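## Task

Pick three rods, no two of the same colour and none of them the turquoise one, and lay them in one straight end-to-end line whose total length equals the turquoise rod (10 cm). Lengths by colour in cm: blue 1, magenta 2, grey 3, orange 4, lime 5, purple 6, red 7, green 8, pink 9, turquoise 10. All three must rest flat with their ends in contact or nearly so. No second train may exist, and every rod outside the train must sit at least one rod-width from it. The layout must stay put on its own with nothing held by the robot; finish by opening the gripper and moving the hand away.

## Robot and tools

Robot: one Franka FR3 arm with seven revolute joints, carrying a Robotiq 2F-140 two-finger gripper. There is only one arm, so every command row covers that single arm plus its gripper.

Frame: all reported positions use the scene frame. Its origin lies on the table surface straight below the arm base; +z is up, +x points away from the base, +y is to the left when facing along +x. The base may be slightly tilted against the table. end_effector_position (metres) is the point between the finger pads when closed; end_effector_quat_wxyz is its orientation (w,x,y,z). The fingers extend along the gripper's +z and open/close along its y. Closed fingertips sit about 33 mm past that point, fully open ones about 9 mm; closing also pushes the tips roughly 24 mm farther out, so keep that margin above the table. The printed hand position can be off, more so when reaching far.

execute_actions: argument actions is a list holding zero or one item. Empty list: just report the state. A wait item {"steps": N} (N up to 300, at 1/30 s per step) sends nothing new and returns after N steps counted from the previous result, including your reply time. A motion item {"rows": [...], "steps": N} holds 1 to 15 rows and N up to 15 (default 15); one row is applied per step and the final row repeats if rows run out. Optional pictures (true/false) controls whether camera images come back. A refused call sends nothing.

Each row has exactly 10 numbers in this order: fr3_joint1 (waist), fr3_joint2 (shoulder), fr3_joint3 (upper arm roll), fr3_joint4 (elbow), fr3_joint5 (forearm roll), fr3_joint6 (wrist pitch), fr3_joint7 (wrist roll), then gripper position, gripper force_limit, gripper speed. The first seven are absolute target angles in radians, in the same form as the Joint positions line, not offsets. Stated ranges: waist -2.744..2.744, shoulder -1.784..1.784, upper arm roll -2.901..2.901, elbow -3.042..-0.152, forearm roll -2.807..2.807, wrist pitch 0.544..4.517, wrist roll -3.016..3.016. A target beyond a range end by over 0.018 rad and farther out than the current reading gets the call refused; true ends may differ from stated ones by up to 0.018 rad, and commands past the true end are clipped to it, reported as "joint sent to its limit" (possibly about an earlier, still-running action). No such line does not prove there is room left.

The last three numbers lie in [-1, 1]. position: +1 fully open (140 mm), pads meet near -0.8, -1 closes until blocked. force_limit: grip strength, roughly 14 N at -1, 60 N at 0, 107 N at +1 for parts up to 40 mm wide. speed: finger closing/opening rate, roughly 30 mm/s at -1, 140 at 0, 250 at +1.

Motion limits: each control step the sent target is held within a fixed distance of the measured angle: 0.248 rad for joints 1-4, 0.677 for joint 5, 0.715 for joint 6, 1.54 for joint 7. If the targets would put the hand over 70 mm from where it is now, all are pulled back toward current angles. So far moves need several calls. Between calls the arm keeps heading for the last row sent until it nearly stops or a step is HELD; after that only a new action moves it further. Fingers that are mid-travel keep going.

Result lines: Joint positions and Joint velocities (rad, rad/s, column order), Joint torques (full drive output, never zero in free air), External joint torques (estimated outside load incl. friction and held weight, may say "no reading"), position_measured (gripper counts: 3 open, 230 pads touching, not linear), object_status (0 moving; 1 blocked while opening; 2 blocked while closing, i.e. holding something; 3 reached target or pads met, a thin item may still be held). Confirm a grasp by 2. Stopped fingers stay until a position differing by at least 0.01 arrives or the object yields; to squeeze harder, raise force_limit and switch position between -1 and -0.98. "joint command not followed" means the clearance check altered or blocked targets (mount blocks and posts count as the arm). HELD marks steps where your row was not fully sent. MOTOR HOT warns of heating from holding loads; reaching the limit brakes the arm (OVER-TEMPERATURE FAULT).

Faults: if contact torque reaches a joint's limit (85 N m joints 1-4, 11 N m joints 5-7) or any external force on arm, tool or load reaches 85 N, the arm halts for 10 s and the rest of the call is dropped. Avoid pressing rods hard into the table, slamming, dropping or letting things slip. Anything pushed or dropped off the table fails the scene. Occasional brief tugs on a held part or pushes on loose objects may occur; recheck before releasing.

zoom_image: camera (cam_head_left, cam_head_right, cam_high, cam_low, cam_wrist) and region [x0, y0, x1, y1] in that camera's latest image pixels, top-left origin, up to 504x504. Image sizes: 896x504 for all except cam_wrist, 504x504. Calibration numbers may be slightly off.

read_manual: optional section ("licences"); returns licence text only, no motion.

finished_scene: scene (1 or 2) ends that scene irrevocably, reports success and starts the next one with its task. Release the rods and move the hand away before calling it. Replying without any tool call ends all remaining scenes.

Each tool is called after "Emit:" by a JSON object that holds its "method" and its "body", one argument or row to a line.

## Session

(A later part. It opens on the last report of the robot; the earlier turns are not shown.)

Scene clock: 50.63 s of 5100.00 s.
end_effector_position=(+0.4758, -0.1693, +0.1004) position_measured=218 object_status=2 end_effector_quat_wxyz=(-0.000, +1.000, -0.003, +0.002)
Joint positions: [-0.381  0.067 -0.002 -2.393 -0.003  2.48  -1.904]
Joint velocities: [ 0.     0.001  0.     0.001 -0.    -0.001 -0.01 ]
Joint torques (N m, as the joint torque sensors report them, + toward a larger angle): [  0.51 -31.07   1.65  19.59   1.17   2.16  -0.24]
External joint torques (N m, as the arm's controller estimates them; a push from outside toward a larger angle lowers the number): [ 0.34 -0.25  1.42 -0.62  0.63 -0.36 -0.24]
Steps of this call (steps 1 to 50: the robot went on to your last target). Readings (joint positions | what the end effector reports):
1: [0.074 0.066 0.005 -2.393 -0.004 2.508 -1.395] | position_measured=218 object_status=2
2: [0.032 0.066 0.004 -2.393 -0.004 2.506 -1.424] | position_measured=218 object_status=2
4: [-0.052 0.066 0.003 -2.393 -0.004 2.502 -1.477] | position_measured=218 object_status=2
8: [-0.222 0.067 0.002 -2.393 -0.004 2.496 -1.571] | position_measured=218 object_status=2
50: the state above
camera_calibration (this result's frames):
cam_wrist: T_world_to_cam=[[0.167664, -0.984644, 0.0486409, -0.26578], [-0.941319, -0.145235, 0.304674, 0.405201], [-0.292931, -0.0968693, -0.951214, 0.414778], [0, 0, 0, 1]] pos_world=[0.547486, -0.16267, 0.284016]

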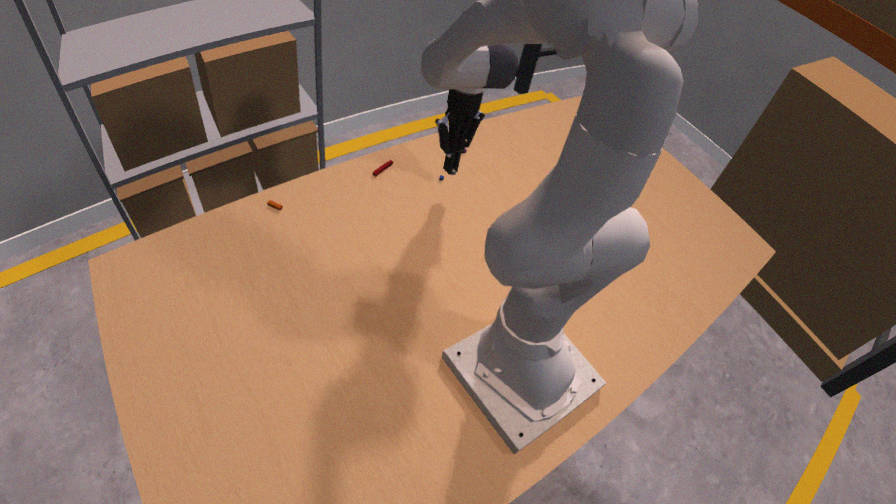

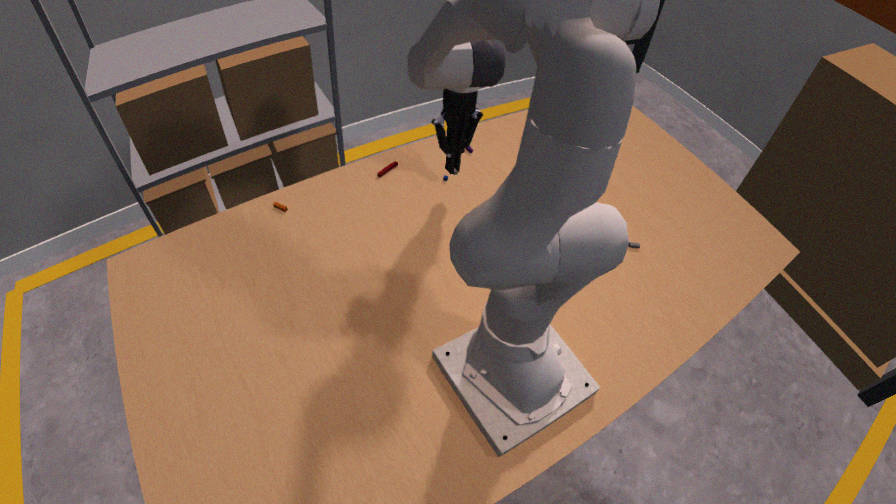

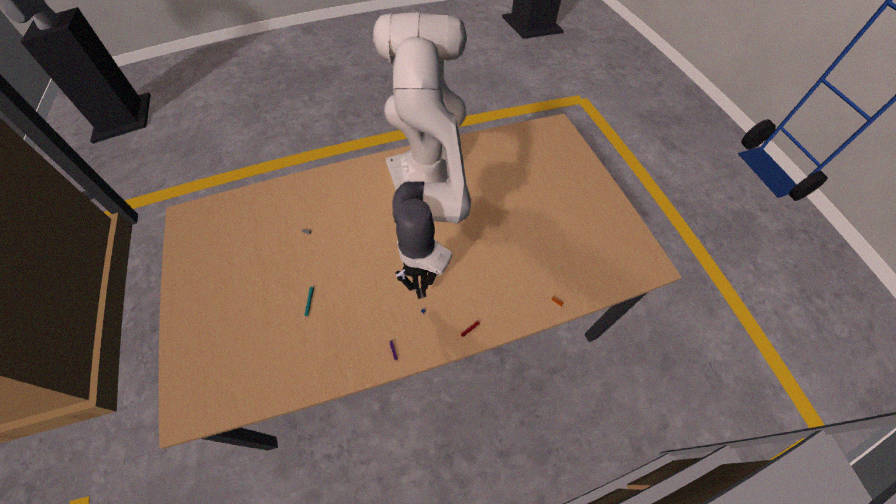

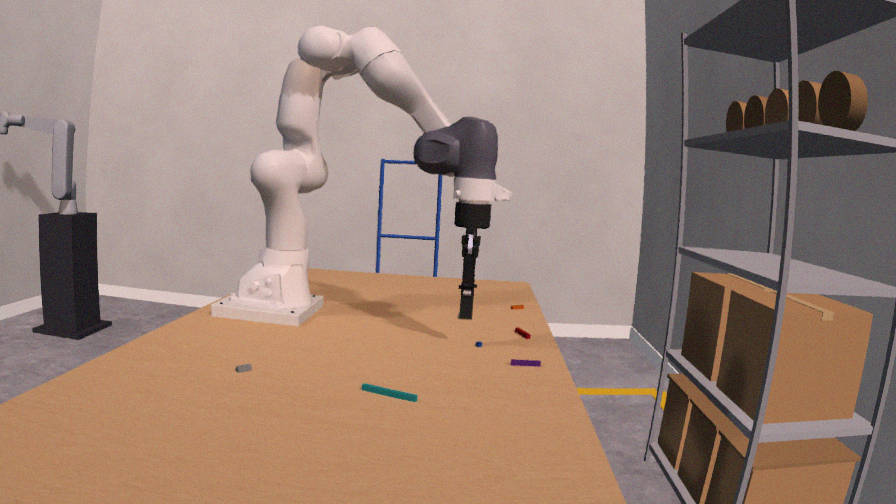

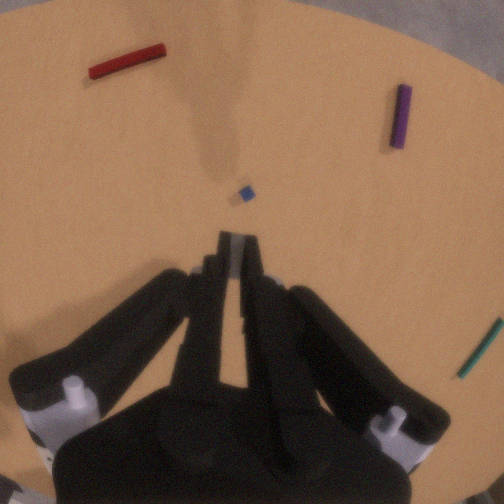

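Emit:
{"method": "zoom_image", "body": {
  "camera": "cam_wrist",
  "region": [200, 160, 300, 260]
}}

Region (200, 160, 300, 260) of cam_wrist's 504x504 image, scaled by 5.040, with more detail than that image has.

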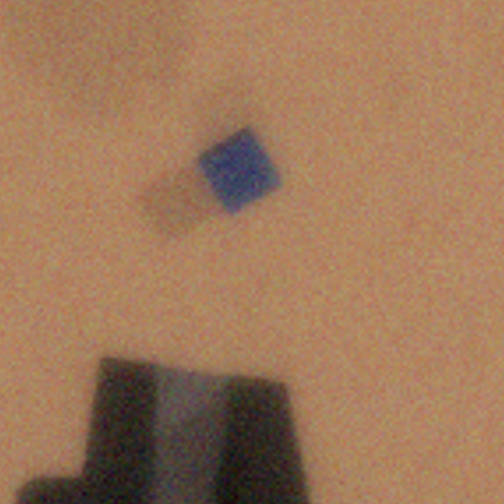

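Emit:
{"method": "execute_actions", "body": {
  "actions": [
    {"rows":[[-0.346,0.12,0,-2.38,0,2.515,-1.043,-1,-0.5,-0.3]]}
  ],
  "pictures": false
}}

Emit:
{"method": "execute_actions", "body": {
  "actions": [
    {"rows":[[-0.346,0.13,0,-2.378,0,2.53,-1.043,-1,-0.5,-0.3],[-0.346,0.14,0,-2.376,0,2.54,-1.043,-1,-0.5,-0.3],[-0.346,0.15,0,-2.374,0,2.55,-1.043,-1,-0.5,-0.3],[-0.346,0.16,0,-2.372,0,2.56,-1.043,-1,-0.5,-0.3],[-0.346,0.17,0,-2.37,0,2.57,-1.043,-1,-0.5,-0.3],[-0.346,0.18,0,-2.368,0,2.58,-1.043,-1,-0.5,-0.3],[-0.346,0.19,0,-2.366,0,2.589,-1.043,-1,-0.5,-0.3],[-0.346,0.20,0,-2.364,0,2.589,-1.043,-1,-0.5,-0.3],[-0.346,0.21,0,-2.364,0,2.589,-1.043,-1,-0.5,-0.3]]}
  ],
  "pictures": false
}}

Emit:
{"method": "execute_actions", "body": {
  "actions": [
    {"steps":35}
  ]
}}

Emit:
{"method": "zoom_image", "body": {
  "camera": "cam_wrist",
  "region": [190, 180, 290, 280]
}}

Scene clock: 61.10 s of 5100.00 s.
end_effector_position=(+0.4831, -0.1527, +0.0810) position_measured=218 object_status=2 end_effector_quat_wxyz=(-0.001, +0.947, -0.322, -0.004)
Joint positions: [-0.347  0.12  -0.    -2.383 -0.003  2.511 -1.218]
Joint velocities: [-0.001  0.    -0.     0.    -0.001  0.011  0.563]
Joint torques (N m, as the joint torque sensors report them, + toward a larger angle): [  1.51 -32.82   0.93  21.07   1.24   2.87   0.36]
External joint torques (N m, as the arm's controller estimates them; a push from outside toward a larger angle lowers the number): [ 1.41 -0.9   0.72  1.51  0.74  0.37  0.37]
Steps of this call (steps 1 to 15: the robot went on to your last target; steps 16 to 90: nothing new was sent; then 6.97 s passed at rest; steps 91 to 105: all 15 steps of this action). Readings (joint positions | what the end effector reports):
91: [-0.376 0.073 -0.005 -2.389 -0.003 2.485 -1.836] | position_measured=218 object_status=2
92: [-0.368 0.086 -0.005 -2.384 -0.003 2.491 -1.754] | position_measured=218 object_status=2
94: [-0.355 0.106 -0.002 -2.383 -0.003 2.498 -1.615] | position_measured=218 object_status=2
98: [-0.348 0.119 -0.000 -2.383 -0.003 2.505 -1.414] | position_measured=218 object_status=2
105: the state above

Scene clock: 61.60 s of 5100.00 s.
end_effector_position=(+0.4865, -0.1536, +0.0468) position_measured=218 object_status=2 end_effector_quat_wxyz=(-0.001, +0.923, -0.386, -0.008)
Joint positions: [-0.347  0.209 -0.    -2.368 -0.003  2.578 -1.081]
Joint velocities: [ 0.     0.003  0.001  0.005 -0.     0.046  0.111]
Joint torques (N m, as the joint torque sensors report them, + toward a larger angle): [  1.16 -35.02   0.74  20.19   1.14   2.84   0.32]
External joint torques (N m, as the arm's controller estimates them; a push from outside toward a larger angle lowers the number): [ 1.01 -0.4   0.4   1.19  0.69  0.27  0.32]
Steps of this call (steps 1 to 15: all 15 steps of this action). Readings (joint positions | what the end effector reports):
1: [-0.347 0.121 -0.000 -2.382 -0.003 2.513 -1.200] | position_measured=218 object_status=2
2: [-0.347 0.124 -0.000 -2.380 -0.003 2.517 -1.185] | position_measured=218 object_status=2
4: [-0.347 0.137 -0.000 -2.377 -0.003 2.529 -1.158] | position_measured=218 object_status=2
8: [-0.347 0.176 -0.000 -2.370 -0.003 2.557 -1.119] | position_measured=218 object_status=2
15: the state above

Scene clock: 62.77 s of 5100.00 s.
end_effector_position=(+0.4898, -0.1546, +0.0480) position_measured=218 object_status=2 end_effector_quat_wxyz=(-0.001, +0.916, -0.401, -0.003)
Joint positions: [-0.347  0.21  -0.    -2.366 -0.003  2.587 -1.049]
Joint velocities: [ 0.002 -0.001  0.    -0.    -0.     0.001  0.002]
Joint torques (N m, as the joint torque sensors report them, + toward a larger angle): [  1.72 -34.13   0.84  20.26   1.15   2.73   0.22]
External joint torques (N m, as the arm's controller estimates them; a push from outside toward a larger angle lowers the number): [ 1.46 -0.1   0.41  1.61  0.71  0.2   0.22]
Steps of this call (steps 1 to 30: the robot went on to your last target; steps 31 to 35: nothing new was sent). Readings (joint positions | what the end effector reports):
1: [-0.347 0.210 -0.000 -2.368 -0.003 2.580 -1.078] | position_measured=218 object_status=2
2: [-0.347 0.210 -0.000 -2.367 -0.003 2.581 -1.074] | position_measured=218 object_status=2
4: [-0.347 0.210 -0.000 -2.367 -0.003 2.583 -1.069] | position_measured=218 object_status=2
8: [-0.347 0.210 -0.000 -2.367 -0.003 2.585 -1.062] | position_measured=218 object_status=2
35: the state above
The arm was judged still, so your last target was given up. Only a new action makes it travel on or press farther. Fingers that are still opening or closing keep moving.
camera_calibration (this result's frames):
cam_wrist: T_world_to_cam=[[-0.604396, -0.79525, 0.0477798, 0.156403], [-0.746631, 0.586327, 0.314267, 0.453824], [-0.277936, 0.154268, -0.948131, 0.401746], [0, 0, 0, 1]] pos_world=[0.545028, -0.203686, 0.230813]

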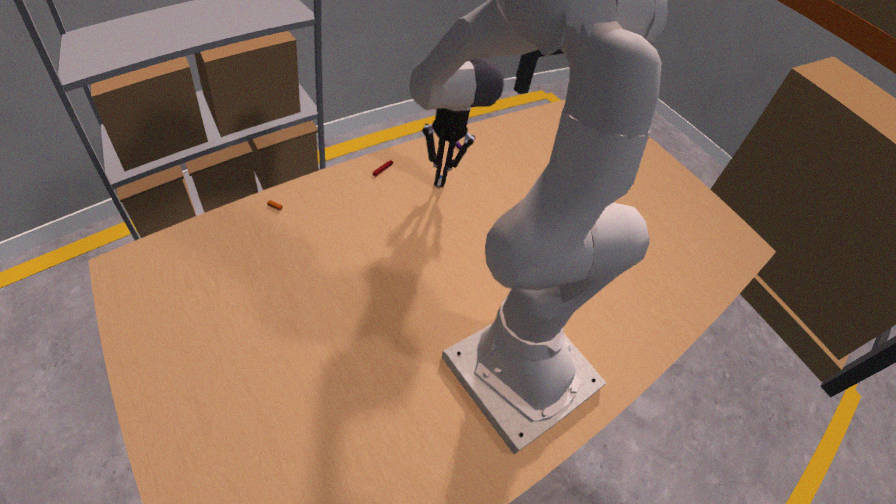

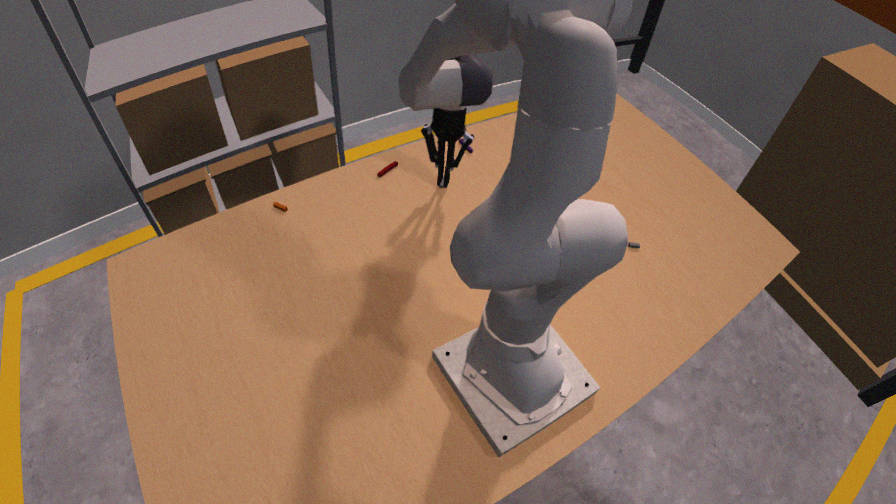

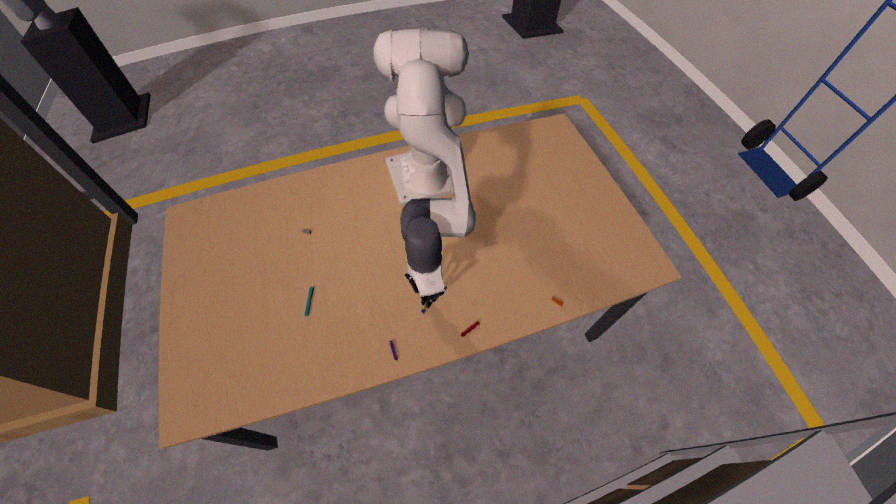

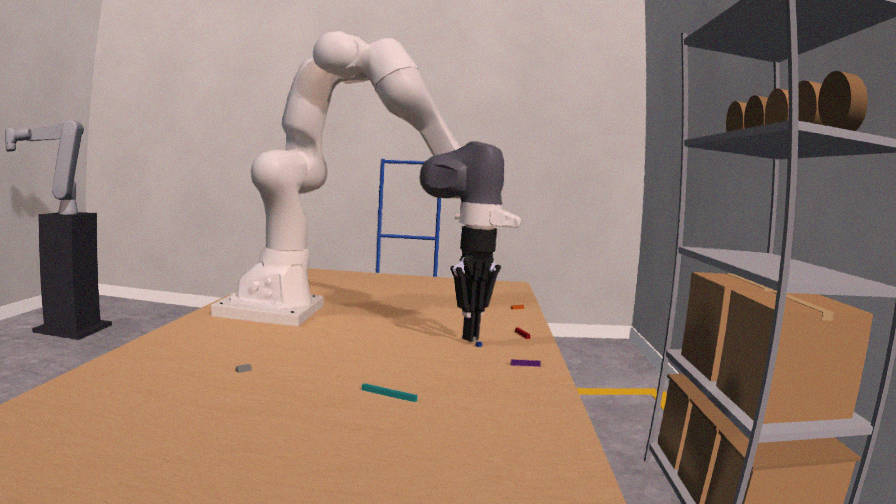

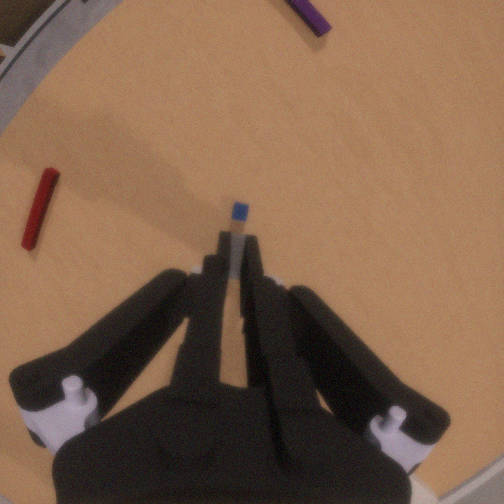

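Region (190, 180, 290, 280) of cam_wrist's 504x504 image, scaled by 5.040, with more detail than that image has.

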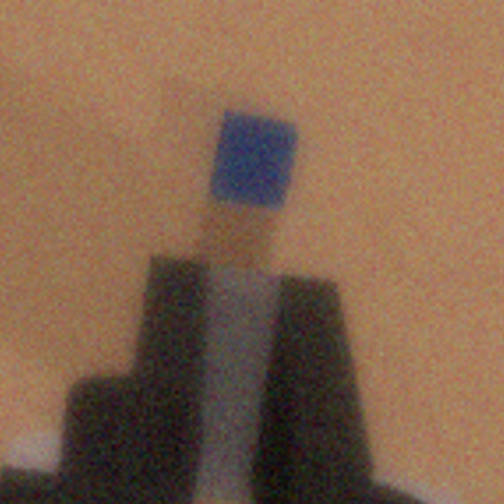

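Emit:
{"method": "execute_actions", "body": {
  "actions": [
    {"rows":[[-0.346,0.218,0,-2.364,0,2.604,-1.043,-1,-0.5,-0.3],[-0.346,0.224,0,-2.364,0,2.604,-1.043,-1,-0.5,-0.3],[-0.346,0.224,0,-2.364,0,2.604,-1.043,-1,-0.5,-0.3],[-0.346,0.224,0,-2.364,0,2.604,-1.043,-1,-0.5,-0.3],[-0.346,0.224,0,-2.364,0,2.604,-1.043,-1,-0.5,-0.3],[-0.349,0.227,0,-2.358,0,2.602,-1.05,-1,-0.5,-0.3],[-0.350,0.231,0,-2.352,0,2.600,-1.055,-1,-0.5,-0.3],[-0.352,0.235,0,-2.347,0,2.598,-1.06,-1,-0.5,-0.3],[-0.354,0.239,0,-2.341,0,2.595,-1.06,-1,-0.5,-0.3],[-0.356,0.243,0,-2.335,0,2.592,-1.06,-1,-0.5,-0.3]]}
  ],
  "pictures": false
}}

Emit:
{"method": "execute_actions", "body": {
  "actions": [
    {"steps":15}
  ]
}}

Emit:
{"method": "zoom_image", "body": {
  "camera": "cam_wrist",
  "region": [190, 180, 290, 280]
}}

Emit:
{"method": "zoom_image", "body": {
  "camera": "cam_low",
  "region": [440, 310, 520, 360]
}}

Scene clock: 72.00 s of 5100.00 s.
end_effector_position=(+0.4980, -0.1608, +0.0427) position_measured=218 object_status=2 end_effector_quat_wxyz=(-0.001, +0.916, -0.402, -0.000)
Joint positions: [-0.354  0.241 -0.    -2.339 -0.003  2.595 -1.052]
Joint velocities: [-0.005  0.009 -0.001  0.016 -0.001 -0.005 -0.008]
Joint torques (N m, as the joint torque sensors report them, + toward a larger angle): [ -0.11 -34.36   0.79  20.35   1.06   2.15  -0.26]
External joint torques (N m, as the arm's controller estimates them; a push from outside toward a larger angle lowers the number): [-0.36  0.51  0.29  1.99  0.64 -0.35 -0.26]
Steps of this call (steps 1 to 90: nothing new was sent; then 5.73 s passed at rest; steps 91 to 105: all 15 steps of this action). Readings (joint positions | what the end effector reports):
91: [-0.347 0.210 -0.000 -2.366 -0.003 2.589 -1.048] | position_measured=218 object_status=2
92: [-0.347 0.213 -0.000 -2.366 -0.003 2.592 -1.048] | position_measured=218 object_status=2
94: [-0.347 0.218 -0.000 -2.365 -0.003 2.595 -1.048] | position_measured=218 object_status=2
98: [-0.348 0.227 -0.000 -2.359 -0.003 2.597 -1.049] | position_measured=218 object_status=2
105: the state above

Scene clock: 72.50 s of 5100.00 s.
end_effector_position=(+0.4981, -0.1609, +0.0426) position_measured=218 object_status=2 end_effector_quat_wxyz=(-0.001, +0.916, -0.401, -0.001)
Joint positions: [-0.354  0.241 -0.    -2.338 -0.003  2.594 -1.054]
Joint velocities: [-0.001  0.001  0.001  0.001  0.002 -0.    -0.002]
Joint torques (N m, as the joint torque sensors report them, + toward a larger angle): [ -0.35 -34.79   1.32  20.32   1.15   2.19  -0.2 ]
External joint torques (N m, as the arm's controller estimates them; a push from outside toward a larger angle lowers the number): [-0.48  0.03  0.97  1.78  0.71 -0.34 -0.2 ]
Steps of this call (steps 1 to 15: the robot went on to your last target). Readings (joint positions | what the end effector reports):
1: [-0.354 0.241 -0.000 -2.338 -0.003 2.595 -1.052] | position_measured=218 object_status=2
2: [-0.354 0.241 -0.000 -2.338 -0.003 2.595 -1.053] | position_measured=218 object_status=2
4: [-0.354 0.241 -0.000 -2.338 -0.003 2.595 -1.053] | position_measured=218 object_status=2
8: [-0.354 0.241 -0.000 -2.338 -0.003 2.595 -1.054] | position_measured=218 object_status=2
15: the state above
The arm was judged still, so your last target was given up. Only a new action makes it travel on or press farther. Fingers that are still opening or closing keep moving.
camera_calibration (this result's frames):
cam_wrist: T_world_to_cam=[[-0.605544, -0.794463, 0.0463064, 0.157373], [-0.747298, 0.587671, 0.310143, 0.466112], [-0.27361, 0.153201, -0.949562, 0.397608], [0, 0, 0, 1]] pos_world=[0.55241, -0.209807, 0.225705]

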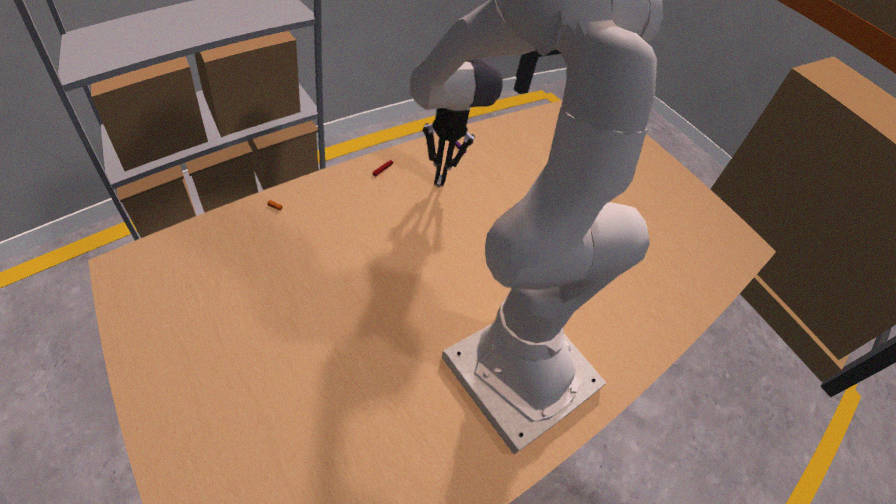

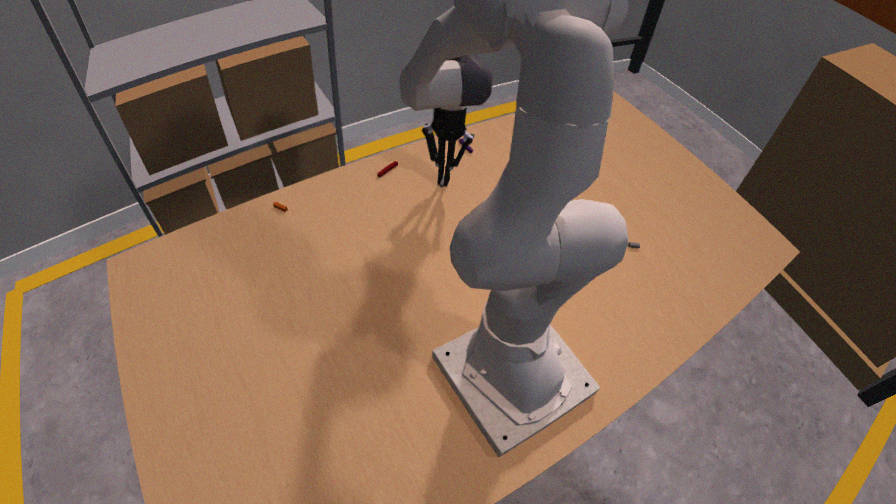

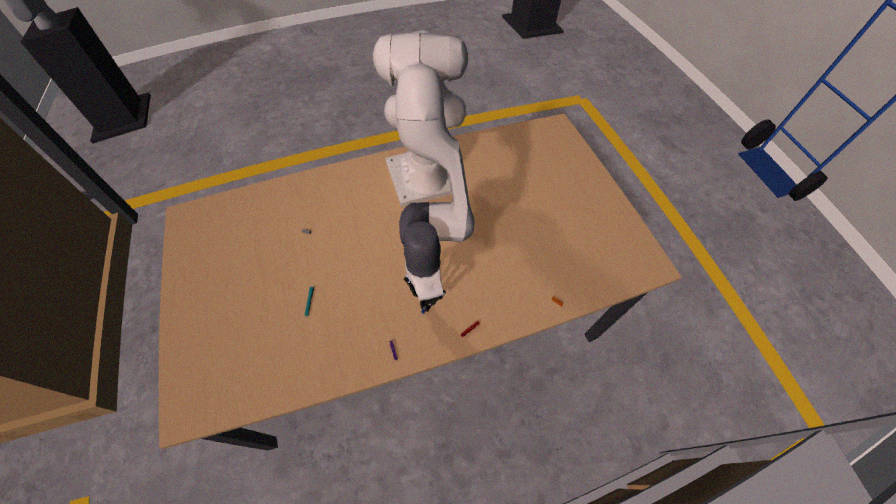

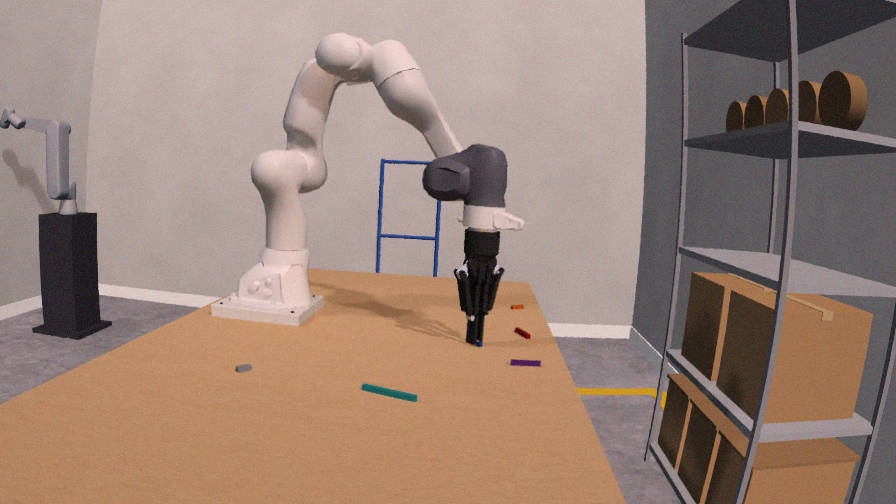

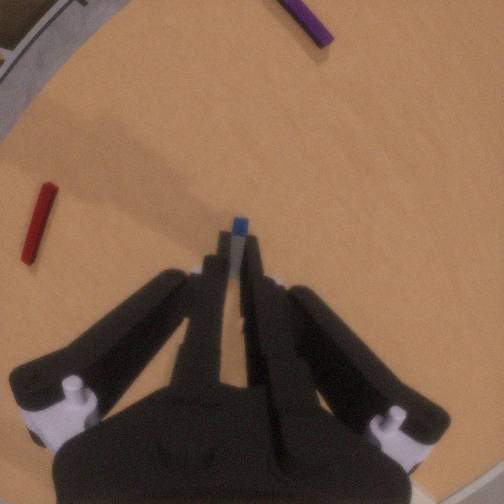

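Region (190, 180, 290, 280) of cam_wrist's 504x504 image, scaled by 5.040, with more detail than that image has.

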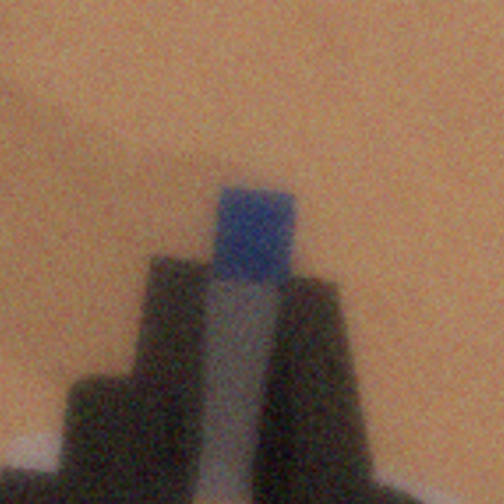

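Region (440, 310, 520, 360) of cam_low's 896x504 image, scaled by 6.300, with more detail than that image has; it fills the top 315 rows of this view, and the rest is white.

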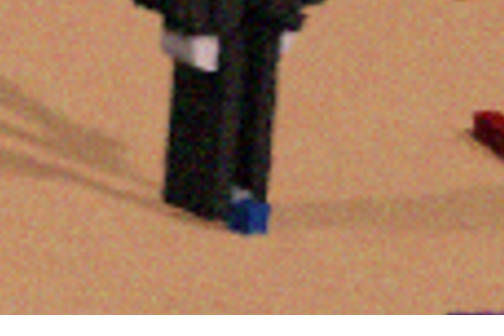

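Emit:
{"method": "execute_actions", "body": {
  "actions": [
    {"rows":[[-0.356,0.249,0,-2.335,0,2.603,-1.06,-1,-0.5,-0.3],[-0.356,0.249,0,-2.335,0,2.603,-1.06,-1,-0.5,-0.3],[-0.356,0.249,0,-2.335,0,2.603,-1.06,-1,-0.5,-0.3],[-0.356,0.249,0,-2.335,0,2.603,-1.06,-1,-0.5,-0.3],[-0.356,0.249,0,-2.335,0,2.603,-1.06,-1,-0.5,-0.3],[-0.356,0.249,0,-2.335,0,2.603,-1.06,-1,-0.5,-0.3],[-0.356,0.249,0,-2.335,0,2.603,-1.06,-1,-0.5,-0.3],[-0.356,0.249,0,-2.335,0,2.603,-1.06,-0.3,-0.5,-0.3]]}
  ],
  "pictures": false
}}

Emit:
{"method": "execute_actions", "body": {
  "actions": [
    {"rows":[[-0.356,0.23,0,-2.335,0,2.57,-1.06,-0.3,-0.5,-0.3],[-0.356,0.21,0,-2.335,0,2.54,-1.06,-0.3,-0.5,-0.3],[-0.356,0.19,0,-2.335,0,2.51,-1.06,-0.3,-0.5,-0.3],[-0.356,0.17,0,-2.335,0,2.49,-1.06,-0.3,-0.5,-0.3],[-0.356,0.15,0,-2.335,0,2.47,-1.06,-0.3,-0.5,-0.3],[-0.356,0.13,0,-2.335,0,2.46,-1.06,-0.3,-0.5,-0.3],[-0.356,0.12,0,-2.335,0,2.46,-1.06,-0.3,-0.5,-0.3]],"steps":12}
  ]
}}

Emit:
{"method": "execute_actions", "body": {
  "actions": [
    {"rows":[[-0.37,0.15,0,-2.27,0,2.44,-1.3,-0.3,-0.5,-0.3],[-0.385,0.19,0,-2.21,0,2.42,-1.5,-0.3,-0.5,-0.3],[-0.40,0.23,0,-2.15,0,2.40,-1.7,-0.3,-0.5,-0.3],[-0.415,0.27,0,-2.09,0,2.38,-1.9,-0.3,-0.5,-0.3],[-0.43,0.31,0,-2.03,0,2.36,-2.03,-0.3,-0.5,-0.3],[-0.445,0.35,0,-1.97,0,2.34,-2.03,-0.3,-0.5,-0.3],[-0.46,0.39,0,-1.91,0,2.32,-2.03,-0.3,-0.5,-0.3],[-0.47,0.43,0,-1.85,0,2.30,-2.03,-0.3,-0.5,-0.3],[-0.48,0.47,0,-1.79,0,2.29,-2.03,-0.3,-0.5,-0.3],[-0.49,0.51,0,-1.75,0,2.279,-2.03,-0.3,-0.5,-0.3],[-0.4955,0.543,0,-1.7215,0,2.279,-2.03,-0.3,-0.5,-0.3]]}
  ],
  "pictures": false
}}

Emit:
{"method": "execute_actions", "body": {
  "actions": [
    {"steps":40}
  ]
}}

Scene clock: 87.30 s of 5100.00 s.
end_effector_position=(+0.4983, -0.1610, +0.0401) position_measured=179 object_status=0 end_effector_quat_wxyz=(-0.001, +0.916, -0.401, -0.000)
Joint positions: [-0.354  0.248 -0.    -2.337 -0.003  2.6   -1.055]
Joint velocities: [-0.002 -0.    -0.001  0.     0.001  0.003 -0.002]
Joint torques (N m, as the joint torque sensors report them, + toward a larger angle): [ -0.41 -35.38   1.3   19.36   1.09   2.76  -0.19]
External joint torques (N m, as the arm's controller estimates them; a push from outside toward a larger angle lowers the number): [-0.43 -0.39  1.05  0.92  0.65  0.23 -0.19]
Steps of this call (steps 1 to 90: nothing new was sent; then 11.30 s passed at rest; steps 91 to 105: all 15 steps of this action). Readings (joint positions | what the end effector reports):
91: [-0.354 0.242 -0.000 -2.337 -0.003 2.595 -1.055] | position_measured=218 object_status=2
92: [-0.354 0.244 -0.000 -2.337 -0.003 2.596 -1.055] | position_measured=218 object_status=2
94: [-0.354 0.246 -0.000 -2.337 -0.003 2.598 -1.055] | position_measured=218 object_status=2
98: [-0.354 0.248 -0.000 -2.337 -0.003 2.599 -1.055] | position_measured=218 object_status=0
105: the state above

Scene clock: 87.70 s of 5100.00 s.
end_effector_position=(+0.5015, -0.1625, +0.0982) position_measured=167 object_status=3 end_effector_quat_wxyz=(-0.002, +0.916, -0.401, +0.008)
Joint positions: [-0.354  0.119 -0.    -2.333 -0.003  2.485 -1.055]
Joint velocities: [-0.001 -0.023 -0.    -0.001  0.    -0.126 -0.001]
Joint torques (N m, as the joint torque sensors report them, + toward a larger angle): [ -0.38 -31.47   0.11  19.02   1.25   2.03  -0.11]
External joint torques (N m, as the arm's controller estimates them; a push from outside toward a larger angle lowers the number): [-0.48 -1.33 -0.09  0.38  0.73 -0.34 -0.11]
Steps of this call (steps 1 to 12: all 12 steps of this action). Readings (joint positions | what the end effector reports):
1: [-0.354 0.246 -0.000 -2.337 -0.003 2.596 -1.055] | position_measured=173 object_status=0
2: [-0.354 0.240 -0.000 -2.337 -0.003 2.587 -1.055] | position_measured=168 object_status=0
4: [-0.354 0.215 -0.000 -2.338 -0.003 2.559 -1.055] | position_measured=167 object_status=0
8: [-0.354 0.143 -0.000 -2.336 -0.003 2.508 -1.055] | position_measured=167 object_status=3
12: the state above
camera_calibration (this result's frames):
cam_wrist: T_world_to_cam=[[-0.606116, -0.79434, 0.0406012, 0.156538], [-0.752543, 0.589252, 0.294043, 0.456812], [-0.257494, 0.14767, -0.95493, 0.443215], [0, 0, 0, 1]] pos_world=[0.552776, -0.210282, 0.282561]

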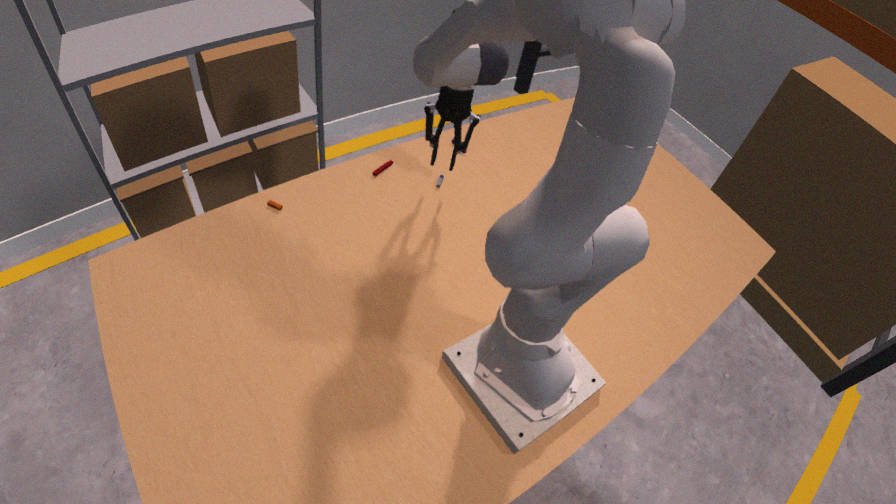

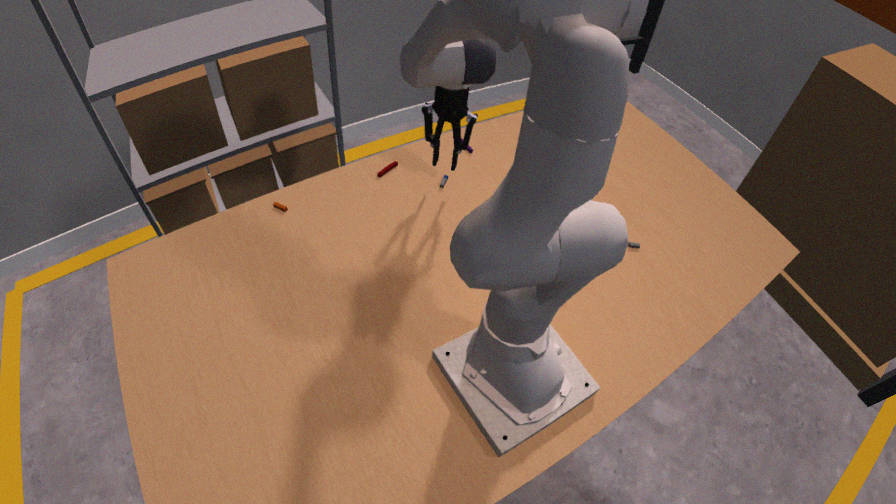

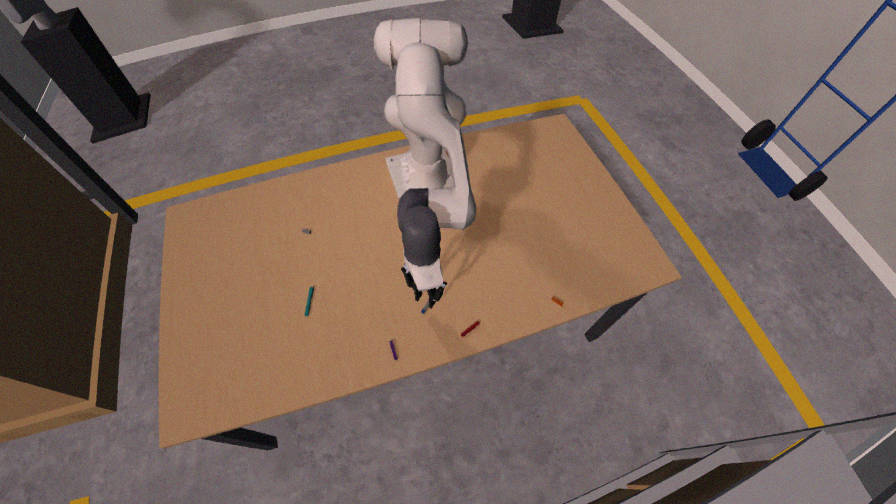

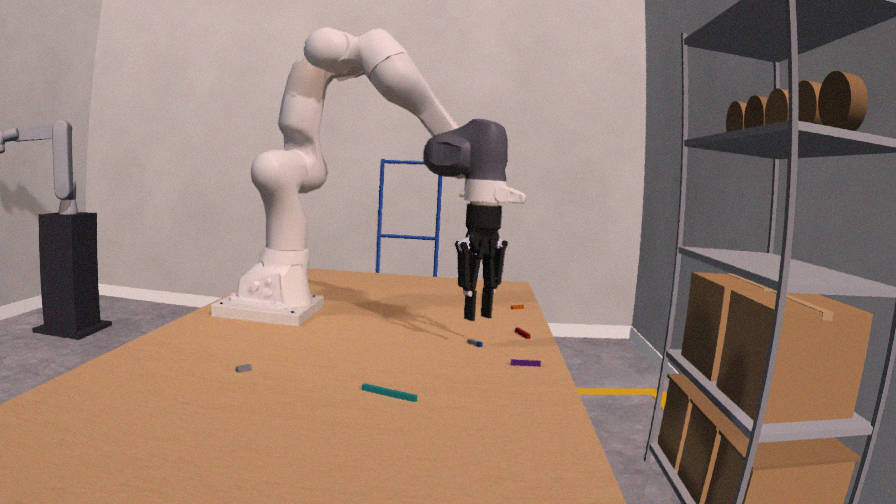

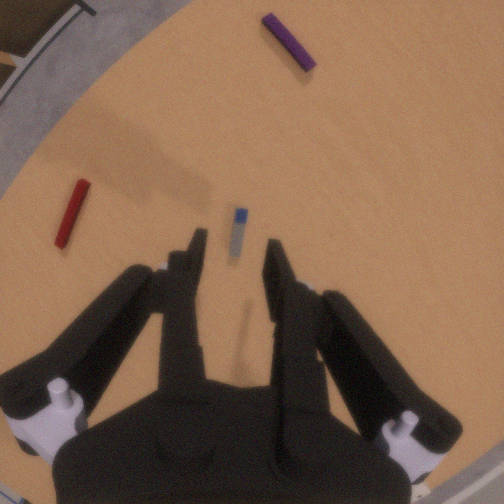

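Scene clock: 88.20 s of 5100.00 s.
end_effector_position=(+0.6084, -0.3005, +0.0816) position_measured=167 object_status=3 end_effector_quat_wxyz=(+0.005, +0.993, -0.118, +0.009)
Joint positions: [-0.496  0.531 -0.004 -1.742 -0.003  2.31  -1.789]
Joint velocities: [-0.062  0.265 -0.009  0.175 -0.001 -0.185 -0.78 ]
Joint torques (N m, as the joint torque sensors report them, + toward a larger angle): [  4.58 -54.62   3.79  26.29   1.32   2.35  -0.31]
External joint torques (N m, as the arm's controller estimates them; a push from outside toward a larger angle lowers the number): [-0.48 -1.47 -0.74  1.91  0.64 -0.49 -0.31]
Steps of this call (steps 1 to 15: all 15 steps of this action). Readings (joint positions | what the end effector reports):
1: [-0.356 0.125 0.001 -2.322 -0.003 2.476 -1.075] | position_measured=167 object_status=3
2: [-0.362 0.142 0.003 -2.294 -0.003 2.465 -1.114] | position_measured=167 object_status=3
4: [-0.381 0.196 0.005 -2.205 -0.003 2.441 -1.241] | position_measured=167 object_status=3
8: [-0.436 0.340 0.004 -1.980 -0.003 2.382 -1.517] | position_measured=167 object_status=3
15: the state above

Scene clock: 89.53 s of 5100.00 s.
end_effector_position=(+0.6052, -0.2982, +0.0778) position_measured=167 object_status=3 end_effector_quat_wxyz=(+0.000, +1.000, -0.002, -0.002)
Joint positions: [-0.497  0.544 -0.002 -1.724 -0.003  2.281 -2.022]
Joint velocities: [-0.001  0.     0.001  0.    -0.001  0.001 -0.011]
Joint torques (N m, as the joint torque sensors report them, + toward a larger angle): [  1.68 -49.7    3.24  24.29   1.4    2.16  -0.3 ]
External joint torques (N m, as the arm's controller estimates them; a push from outside toward a larger angle lowers the number): [ 1.59 -2.53  2.68  2.    0.73 -0.33 -0.3 ]
Steps of this call (steps 1 to 40: the robot went on to your last target). Readings (joint positions | what the end effector reports):
1: [-0.498 0.537 -0.004 -1.737 -0.003 2.305 -1.813] | position_measured=167 object_status=3
2: [-0.498 0.542 -0.004 -1.734 -0.003 2.300 -1.835] | position_measured=167 object_status=3
4: [-0.498 0.544 -0.003 -1.730 -0.003 2.293 -1.873] | position_measured=167 object_status=3
8: [-0.497 0.544 -0.002 -1.725 -0.003 2.287 -1.927] | position_measured=167 object_status=3
40: the state above
camera_calibration (this result's frames):
cam_wrist: T_world_to_cam=[[0.17023, -0.98425, 0.0476912, -0.414649], [-0.938618, -0.147222, 0.311965, 0.512415], [-0.30003, -0.0978696, -0.948896, 0.42244], [0, 0, 0, 1]] pos_world=[0.678292, -0.291336, 0.260771]

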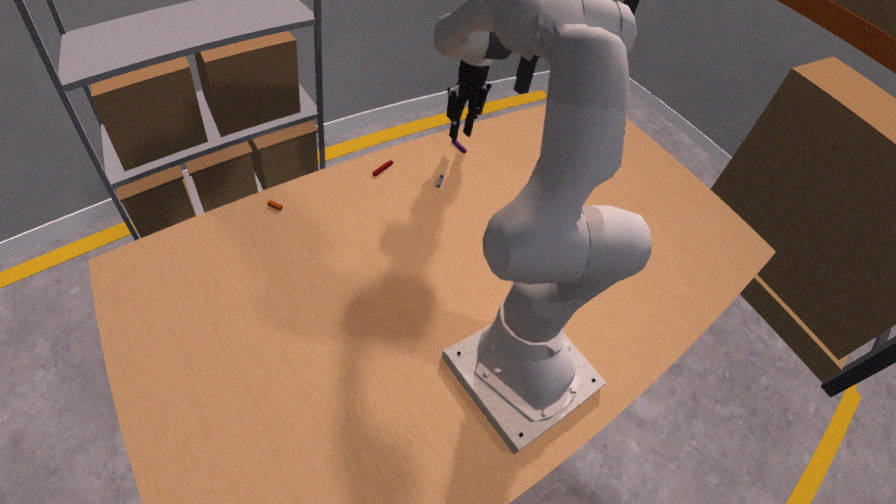

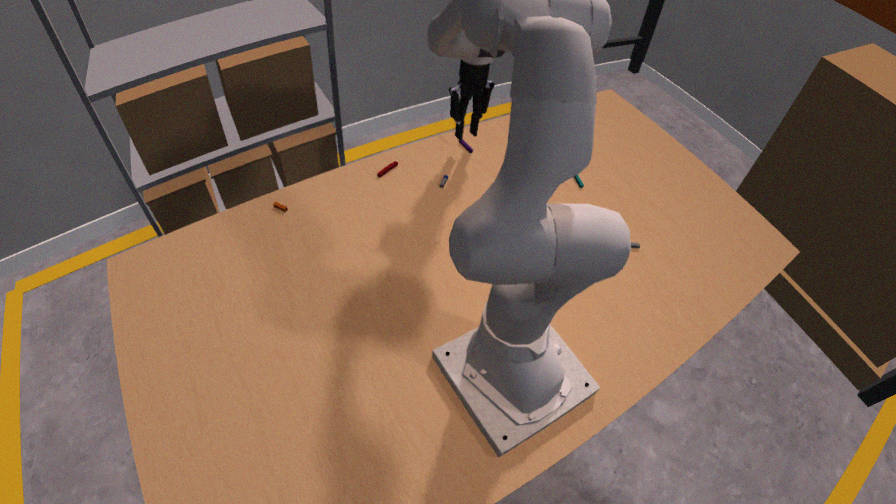

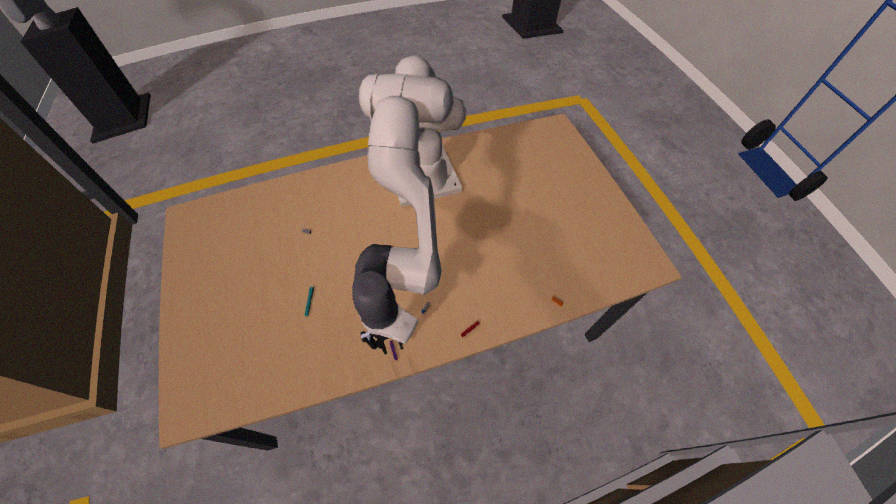

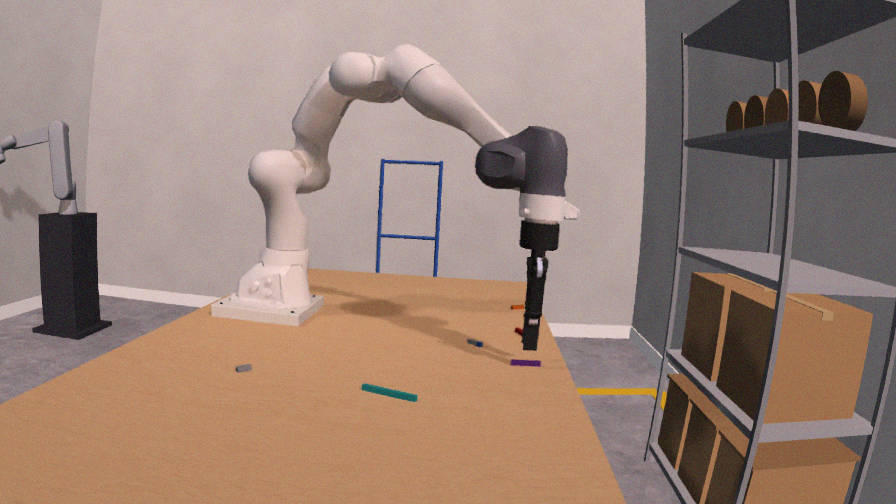

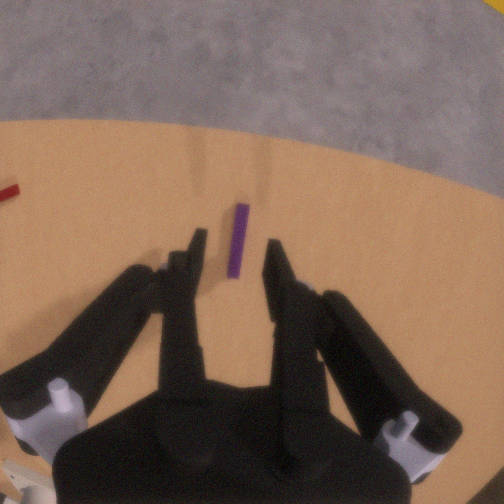

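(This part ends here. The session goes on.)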